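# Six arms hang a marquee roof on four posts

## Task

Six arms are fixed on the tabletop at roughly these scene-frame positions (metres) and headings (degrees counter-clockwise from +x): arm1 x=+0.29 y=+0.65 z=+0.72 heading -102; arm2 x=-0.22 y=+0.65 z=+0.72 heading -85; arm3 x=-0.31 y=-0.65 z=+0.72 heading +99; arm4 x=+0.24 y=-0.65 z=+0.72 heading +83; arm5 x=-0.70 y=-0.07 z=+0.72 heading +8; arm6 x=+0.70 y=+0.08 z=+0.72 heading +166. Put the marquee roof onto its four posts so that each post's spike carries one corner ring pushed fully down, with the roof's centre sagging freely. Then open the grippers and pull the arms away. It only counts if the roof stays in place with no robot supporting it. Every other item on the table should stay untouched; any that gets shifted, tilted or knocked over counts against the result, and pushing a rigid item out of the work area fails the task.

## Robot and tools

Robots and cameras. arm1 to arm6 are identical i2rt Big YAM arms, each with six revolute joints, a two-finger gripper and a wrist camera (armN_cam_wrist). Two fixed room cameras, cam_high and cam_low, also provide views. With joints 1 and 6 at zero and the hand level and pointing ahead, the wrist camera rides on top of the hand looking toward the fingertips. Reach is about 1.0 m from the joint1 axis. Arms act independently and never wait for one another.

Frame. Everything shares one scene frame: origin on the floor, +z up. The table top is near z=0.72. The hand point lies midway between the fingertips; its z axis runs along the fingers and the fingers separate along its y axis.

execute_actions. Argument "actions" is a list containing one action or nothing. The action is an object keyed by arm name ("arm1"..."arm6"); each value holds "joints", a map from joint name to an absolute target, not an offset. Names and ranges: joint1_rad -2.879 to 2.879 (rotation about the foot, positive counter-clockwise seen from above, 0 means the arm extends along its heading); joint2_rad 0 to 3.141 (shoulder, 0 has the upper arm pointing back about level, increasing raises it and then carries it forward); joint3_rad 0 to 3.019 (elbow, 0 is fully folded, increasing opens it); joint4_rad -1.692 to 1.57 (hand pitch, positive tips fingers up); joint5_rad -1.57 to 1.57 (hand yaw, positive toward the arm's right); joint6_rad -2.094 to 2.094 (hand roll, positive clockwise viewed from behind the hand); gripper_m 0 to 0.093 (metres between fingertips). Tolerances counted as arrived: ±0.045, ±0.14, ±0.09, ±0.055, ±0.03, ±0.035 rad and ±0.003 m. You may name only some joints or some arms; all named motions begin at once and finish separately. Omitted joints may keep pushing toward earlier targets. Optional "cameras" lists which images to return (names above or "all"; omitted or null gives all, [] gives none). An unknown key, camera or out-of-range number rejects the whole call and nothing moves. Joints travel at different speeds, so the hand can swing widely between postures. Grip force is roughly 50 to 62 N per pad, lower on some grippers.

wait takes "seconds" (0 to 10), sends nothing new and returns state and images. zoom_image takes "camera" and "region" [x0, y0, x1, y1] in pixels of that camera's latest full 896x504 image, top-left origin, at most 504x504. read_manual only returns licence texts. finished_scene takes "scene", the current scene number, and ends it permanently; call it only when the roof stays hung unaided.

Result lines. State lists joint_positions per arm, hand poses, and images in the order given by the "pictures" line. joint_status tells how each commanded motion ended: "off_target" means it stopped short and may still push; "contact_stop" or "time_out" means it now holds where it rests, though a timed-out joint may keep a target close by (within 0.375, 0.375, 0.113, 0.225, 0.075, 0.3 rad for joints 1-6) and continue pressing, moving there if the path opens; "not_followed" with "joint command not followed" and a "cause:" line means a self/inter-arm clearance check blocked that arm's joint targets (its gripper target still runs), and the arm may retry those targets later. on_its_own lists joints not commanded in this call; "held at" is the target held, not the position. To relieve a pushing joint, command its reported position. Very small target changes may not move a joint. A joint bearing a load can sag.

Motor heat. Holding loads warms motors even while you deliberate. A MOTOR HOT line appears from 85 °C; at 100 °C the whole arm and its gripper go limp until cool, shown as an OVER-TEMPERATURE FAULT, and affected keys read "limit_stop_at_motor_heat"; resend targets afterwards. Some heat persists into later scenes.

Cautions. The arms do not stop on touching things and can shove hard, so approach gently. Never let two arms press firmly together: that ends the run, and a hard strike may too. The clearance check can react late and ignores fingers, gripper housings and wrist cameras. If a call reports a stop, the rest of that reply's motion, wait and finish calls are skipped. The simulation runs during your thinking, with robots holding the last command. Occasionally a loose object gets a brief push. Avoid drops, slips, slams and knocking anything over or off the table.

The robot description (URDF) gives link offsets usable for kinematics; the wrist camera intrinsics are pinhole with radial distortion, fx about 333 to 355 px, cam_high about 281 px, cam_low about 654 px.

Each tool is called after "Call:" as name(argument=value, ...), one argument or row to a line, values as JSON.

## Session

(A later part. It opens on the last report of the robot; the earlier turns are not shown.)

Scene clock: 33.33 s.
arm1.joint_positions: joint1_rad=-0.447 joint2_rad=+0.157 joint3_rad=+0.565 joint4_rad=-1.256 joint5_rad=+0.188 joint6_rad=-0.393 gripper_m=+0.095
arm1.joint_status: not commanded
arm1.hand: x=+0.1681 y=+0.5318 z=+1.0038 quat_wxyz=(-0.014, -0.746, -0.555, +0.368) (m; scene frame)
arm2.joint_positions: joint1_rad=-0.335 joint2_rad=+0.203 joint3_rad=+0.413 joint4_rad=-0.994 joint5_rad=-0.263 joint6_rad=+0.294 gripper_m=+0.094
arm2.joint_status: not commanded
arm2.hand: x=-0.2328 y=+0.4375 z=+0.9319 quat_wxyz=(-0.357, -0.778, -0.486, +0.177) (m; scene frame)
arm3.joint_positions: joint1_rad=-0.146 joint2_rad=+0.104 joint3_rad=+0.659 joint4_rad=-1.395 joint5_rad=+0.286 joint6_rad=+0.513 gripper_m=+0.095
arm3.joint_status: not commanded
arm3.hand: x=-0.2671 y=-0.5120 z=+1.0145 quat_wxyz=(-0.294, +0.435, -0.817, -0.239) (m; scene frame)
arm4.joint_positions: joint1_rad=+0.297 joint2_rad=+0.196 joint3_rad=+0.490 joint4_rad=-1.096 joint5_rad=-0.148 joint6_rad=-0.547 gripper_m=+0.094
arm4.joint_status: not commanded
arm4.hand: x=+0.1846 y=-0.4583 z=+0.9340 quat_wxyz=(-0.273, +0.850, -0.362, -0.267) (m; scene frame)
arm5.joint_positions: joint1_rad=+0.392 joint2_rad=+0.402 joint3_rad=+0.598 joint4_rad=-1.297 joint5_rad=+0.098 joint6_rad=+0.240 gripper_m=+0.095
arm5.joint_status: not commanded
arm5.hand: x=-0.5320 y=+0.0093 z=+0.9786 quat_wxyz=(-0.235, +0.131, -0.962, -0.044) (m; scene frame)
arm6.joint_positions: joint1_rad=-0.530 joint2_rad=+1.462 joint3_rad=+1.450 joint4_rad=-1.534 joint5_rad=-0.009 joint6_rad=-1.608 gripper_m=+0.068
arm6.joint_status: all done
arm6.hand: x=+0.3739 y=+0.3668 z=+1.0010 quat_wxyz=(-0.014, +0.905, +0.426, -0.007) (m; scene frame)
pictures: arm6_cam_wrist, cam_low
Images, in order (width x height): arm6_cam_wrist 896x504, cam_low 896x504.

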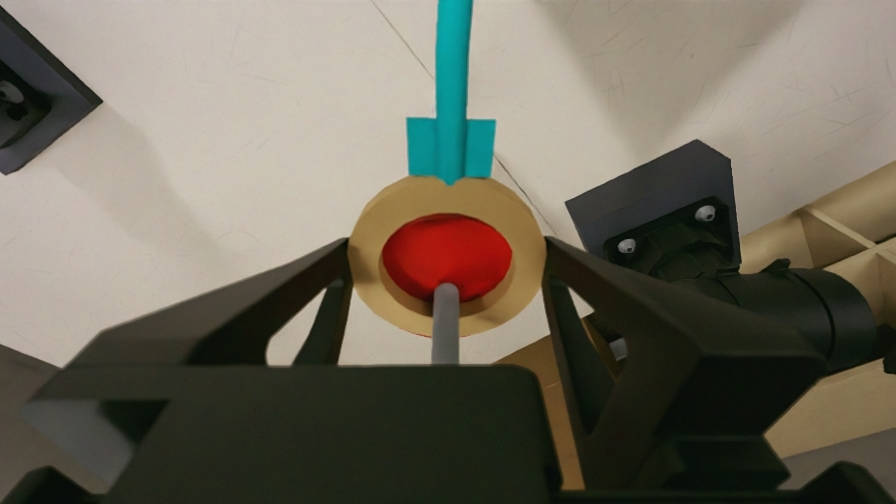

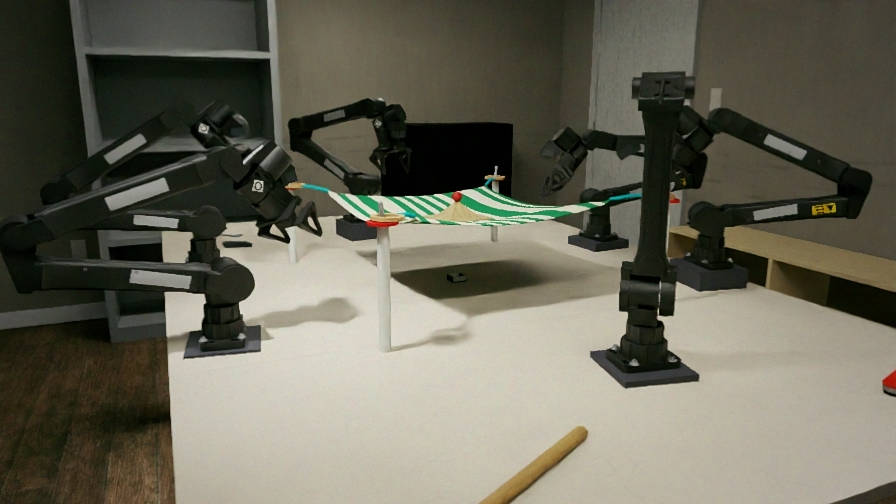

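Call:
execute_actions(
  actions=[
    {"arm6":{"joints":{"gripper_m":0.093}}},
  ],
  cameras=[],
)

Call:
execute_actions(
  actions=[
    {"arm6":{"joints":{"joint3_rad":1.7,"joint4_rad":-1.67}}},
  ],
  cameras=["arm6_cam_wrist"],
)

Call:
execute_actions(
  actions=[
    {"arm6":{"joints":{"joint2_rad":0.95,"joint1_rad":-1.0}}},
  ],
  cameras=["cam_high","cam_low"],
)

Call:
zoom_image(
  camera="cam_low",
  region=[270, 140, 710, 280],
)

Scene clock: 38.30 s.
arm1.joint_positions: joint1_rad=-0.447 joint2_rad=+0.157 joint3_rad=+0.565 joint4_rad=-1.256 joint5_rad=+0.188 joint6_rad=-0.393 gripper_m=+0.095
arm1.joint_status: not commanded
arm1.hand: x=+0.1681 y=+0.5318 z=+1.0038 quat_wxyz=(-0.014, -0.746, -0.555, +0.368) (m; scene frame)
arm2.joint_positions: joint1_rad=-0.335 joint2_rad=+0.203 joint3_rad=+0.413 joint4_rad=-0.994 joint5_rad=-0.263 joint6_rad=+0.294 gripper_m=+0.094
arm2.joint_status: not commanded
arm2.hand: x=-0.2328 y=+0.4375 z=+0.9319 quat_wxyz=(-0.357, -0.778, -0.486, +0.177) (m; scene frame)
arm3.joint_positions: joint1_rad=-0.146 joint2_rad=+0.104 joint3_rad=+0.659 joint4_rad=-1.395 joint5_rad=+0.286 joint6_rad=+0.513 gripper_m=+0.095
arm3.joint_status: not commanded
arm3.hand: x=-0.2671 y=-0.5120 z=+1.0145 quat_wxyz=(-0.294, +0.435, -0.817, -0.239) (m; scene frame)
arm4.joint_positions: joint1_rad=+0.297 joint2_rad=+0.196 joint3_rad=+0.490 joint4_rad=-1.096 joint5_rad=-0.148 joint6_rad=-0.547 gripper_m=+0.094
arm4.joint_status: not commanded
arm4.hand: x=+0.1846 y=-0.4583 z=+0.9340 quat_wxyz=(-0.273, +0.850, -0.362, -0.267) (m; scene frame)
arm5.joint_positions: joint1_rad=+0.392 joint2_rad=+0.402 joint3_rad=+0.598 joint4_rad=-1.297 joint5_rad=+0.098 joint6_rad=+0.240 gripper_m=+0.095
arm5.joint_status: not commanded
arm5.hand: x=-0.5320 y=+0.0093 z=+0.9786 quat_wxyz=(-0.235, +0.131, -0.962, -0.044) (m; scene frame)
arm6.joint_positions: joint1_rad=-0.530 joint2_rad=+1.462 joint3_rad=+1.450 joint4_rad=-1.534 joint5_rad=-0.003 joint6_rad=-1.608 gripper_m=+0.093
arm6.joint_status: all done
arm6.hand: x=+0.3746 y=+0.3676 z=+1.0010 quat_wxyz=(-0.015, +0.905, +0.426, -0.004) (m; scene frame)
pictures: none
No camera images: the call's "cameras" was empty. Leave "cameras" out to get every camera's image.

Scene clock: 39.33 s.
arm1.joint_positions: joint1_rad=-0.447 joint2_rad=+0.157 joint3_rad=+0.565 joint4_rad=-1.256 joint5_rad=+0.188 joint6_rad=-0.393 gripper_m=+0.095
arm1.joint_status: not commanded
arm1.hand: x=+0.1681 y=+0.5318 z=+1.0038 quat_wxyz=(-0.014, -0.746, -0.555, +0.368) (m; scene frame)
arm2.joint_positions: joint1_rad=-0.335 joint2_rad=+0.203 joint3_rad=+0.413 joint4_rad=-0.994 joint5_rad=-0.263 joint6_rad=+0.294 gripper_m=+0.094
arm2.joint_status: not commanded
arm2.hand: x=-0.2328 y=+0.4375 z=+0.9319 quat_wxyz=(-0.357, -0.778, -0.486, +0.177) (m; scene frame)
arm3.joint_positions: joint1_rad=-0.146 joint2_rad=+0.104 joint3_rad=+0.659 joint4_rad=-1.395 joint5_rad=+0.286 joint6_rad=+0.513 gripper_m=+0.095
arm3.joint_status: not commanded
arm3.hand: x=-0.2671 y=-0.5120 z=+1.0145 quat_wxyz=(-0.294, +0.435, -0.817, -0.239) (m; scene frame)
arm4.joint_positions: joint1_rad=+0.297 joint2_rad=+0.196 joint3_rad=+0.490 joint4_rad=-1.096 joint5_rad=-0.148 joint6_rad=-0.547 gripper_m=+0.094
arm4.joint_status: not commanded
arm4.hand: x=+0.1846 y=-0.4583 z=+0.9340 quat_wxyz=(-0.273, +0.850, -0.362, -0.267) (m; scene frame)
arm5.joint_positions: joint1_rad=+0.392 joint2_rad=+0.402 joint3_rad=+0.598 joint4_rad=-1.297 joint5_rad=+0.098 joint6_rad=+0.240 gripper_m=+0.095
arm5.joint_status: not commanded
arm5.hand: x=-0.5320 y=+0.0093 z=+0.9786 quat_wxyz=(-0.235, +0.131, -0.962, -0.044) (m; scene frame)
arm6.joint_positions: joint1_rad=-0.530 joint2_rad=+1.452 joint3_rad=+1.660 joint4_rad=-1.662 joint5_rad=-0.003 joint6_rad=-1.609 gripper_m=+0.093
arm6.joint_status: all done
arm6.hand: x=+0.3668 y=+0.3737 z=+1.0865 quat_wxyz=(-0.058, +0.903, +0.425, -0.022) (m; scene frame)
pictures: arm6_cam_wrist
Images, in order (width x height): arm6_cam_wrist 896x504.

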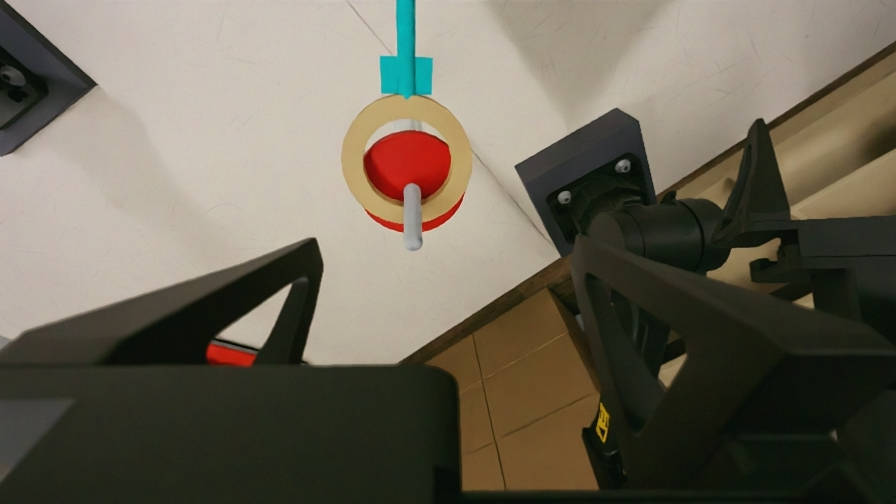

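Scene clock: 41.17 s.
arm1.joint_positions: joint1_rad=-0.447 joint2_rad=+0.157 joint3_rad=+0.565 joint4_rad=-1.256 joint5_rad=+0.188 joint6_rad=-0.393 gripper_m=+0.095
arm1.joint_status: not commanded
arm1.hand: x=+0.1681 y=+0.5318 z=+1.0038 quat_wxyz=(-0.014, -0.746, -0.555, +0.368) (m; scene frame)
arm2.joint_positions: joint1_rad=-0.335 joint2_rad=+0.203 joint3_rad=+0.413 joint4_rad=-0.994 joint5_rad=-0.263 joint6_rad=+0.294 gripper_m=+0.094
arm2.joint_status: not commanded
arm2.hand: x=-0.2328 y=+0.4375 z=+0.9319 quat_wxyz=(-0.357, -0.778, -0.486, +0.177) (m; scene frame)
arm3.joint_positions: joint1_rad=-0.146 joint2_rad=+0.104 joint3_rad=+0.659 joint4_rad=-1.395 joint5_rad=+0.286 joint6_rad=+0.513 gripper_m=+0.095
arm3.joint_status: not commanded
arm3.hand: x=-0.2671 y=-0.5120 z=+1.0145 quat_wxyz=(-0.294, +0.435, -0.817, -0.239) (m; scene frame)
arm4.joint_positions: joint1_rad=+0.297 joint2_rad=+0.196 joint3_rad=+0.490 joint4_rad=-1.096 joint5_rad=-0.148 joint6_rad=-0.547 gripper_m=+0.094
arm4.joint_status: not commanded
arm4.hand: x=+0.1846 y=-0.4583 z=+0.9340 quat_wxyz=(-0.273, +0.850, -0.362, -0.267) (m; scene frame)
arm5.joint_positions: joint1_rad=+0.392 joint2_rad=+0.402 joint3_rad=+0.598 joint4_rad=-1.297 joint5_rad=+0.098 joint6_rad=+0.240 gripper_m=+0.095
arm5.joint_status: not commanded
arm5.hand: x=-0.5320 y=+0.0093 z=+0.9786 quat_wxyz=(-0.235, +0.131, -0.962, -0.044) (m; scene frame)
arm6.joint_positions: joint1_rad=-0.987 joint2_rad=+0.953 joint3_rad=+1.694 joint4_rad=-1.666 joint5_rad=+0.001 joint6_rad=-1.609 gripper_m=+0.093
arm6.joint_status: all done
arm6.hand: x=+0.5926 y=+0.3413 z=+1.2768 quat_wxyz=(-0.317, +0.926, +0.199, -0.053) (m; scene frame)
pictures: cam_high, cam_low
Images, in order (width x height): cam_high 896x504, cam_low 896x504.

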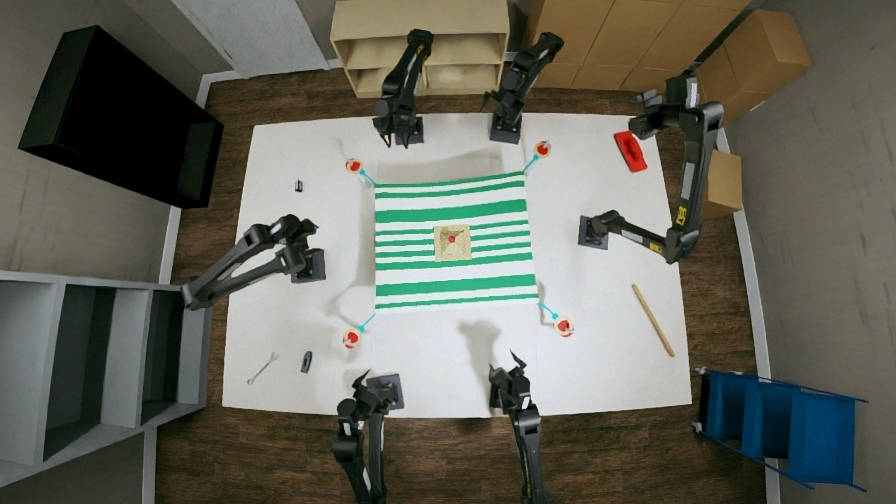

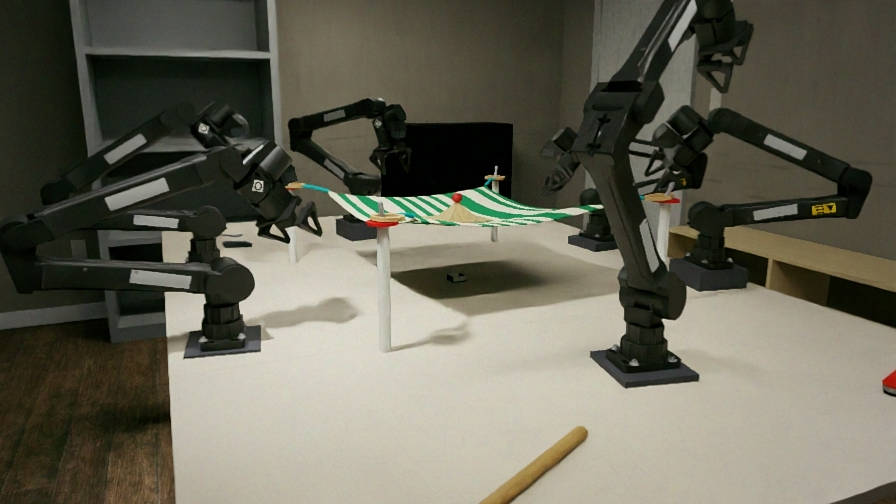

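Region (270, 140, 710, 280) of cam_low's 896x504 image, scaled by 1.145, with more detail than that image has; it fills the top 160 rows of this view, and the rest is white.

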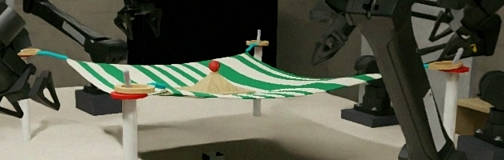

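Call:
finished_scene(
  scene=2,
)

The scene is finished: the task was done.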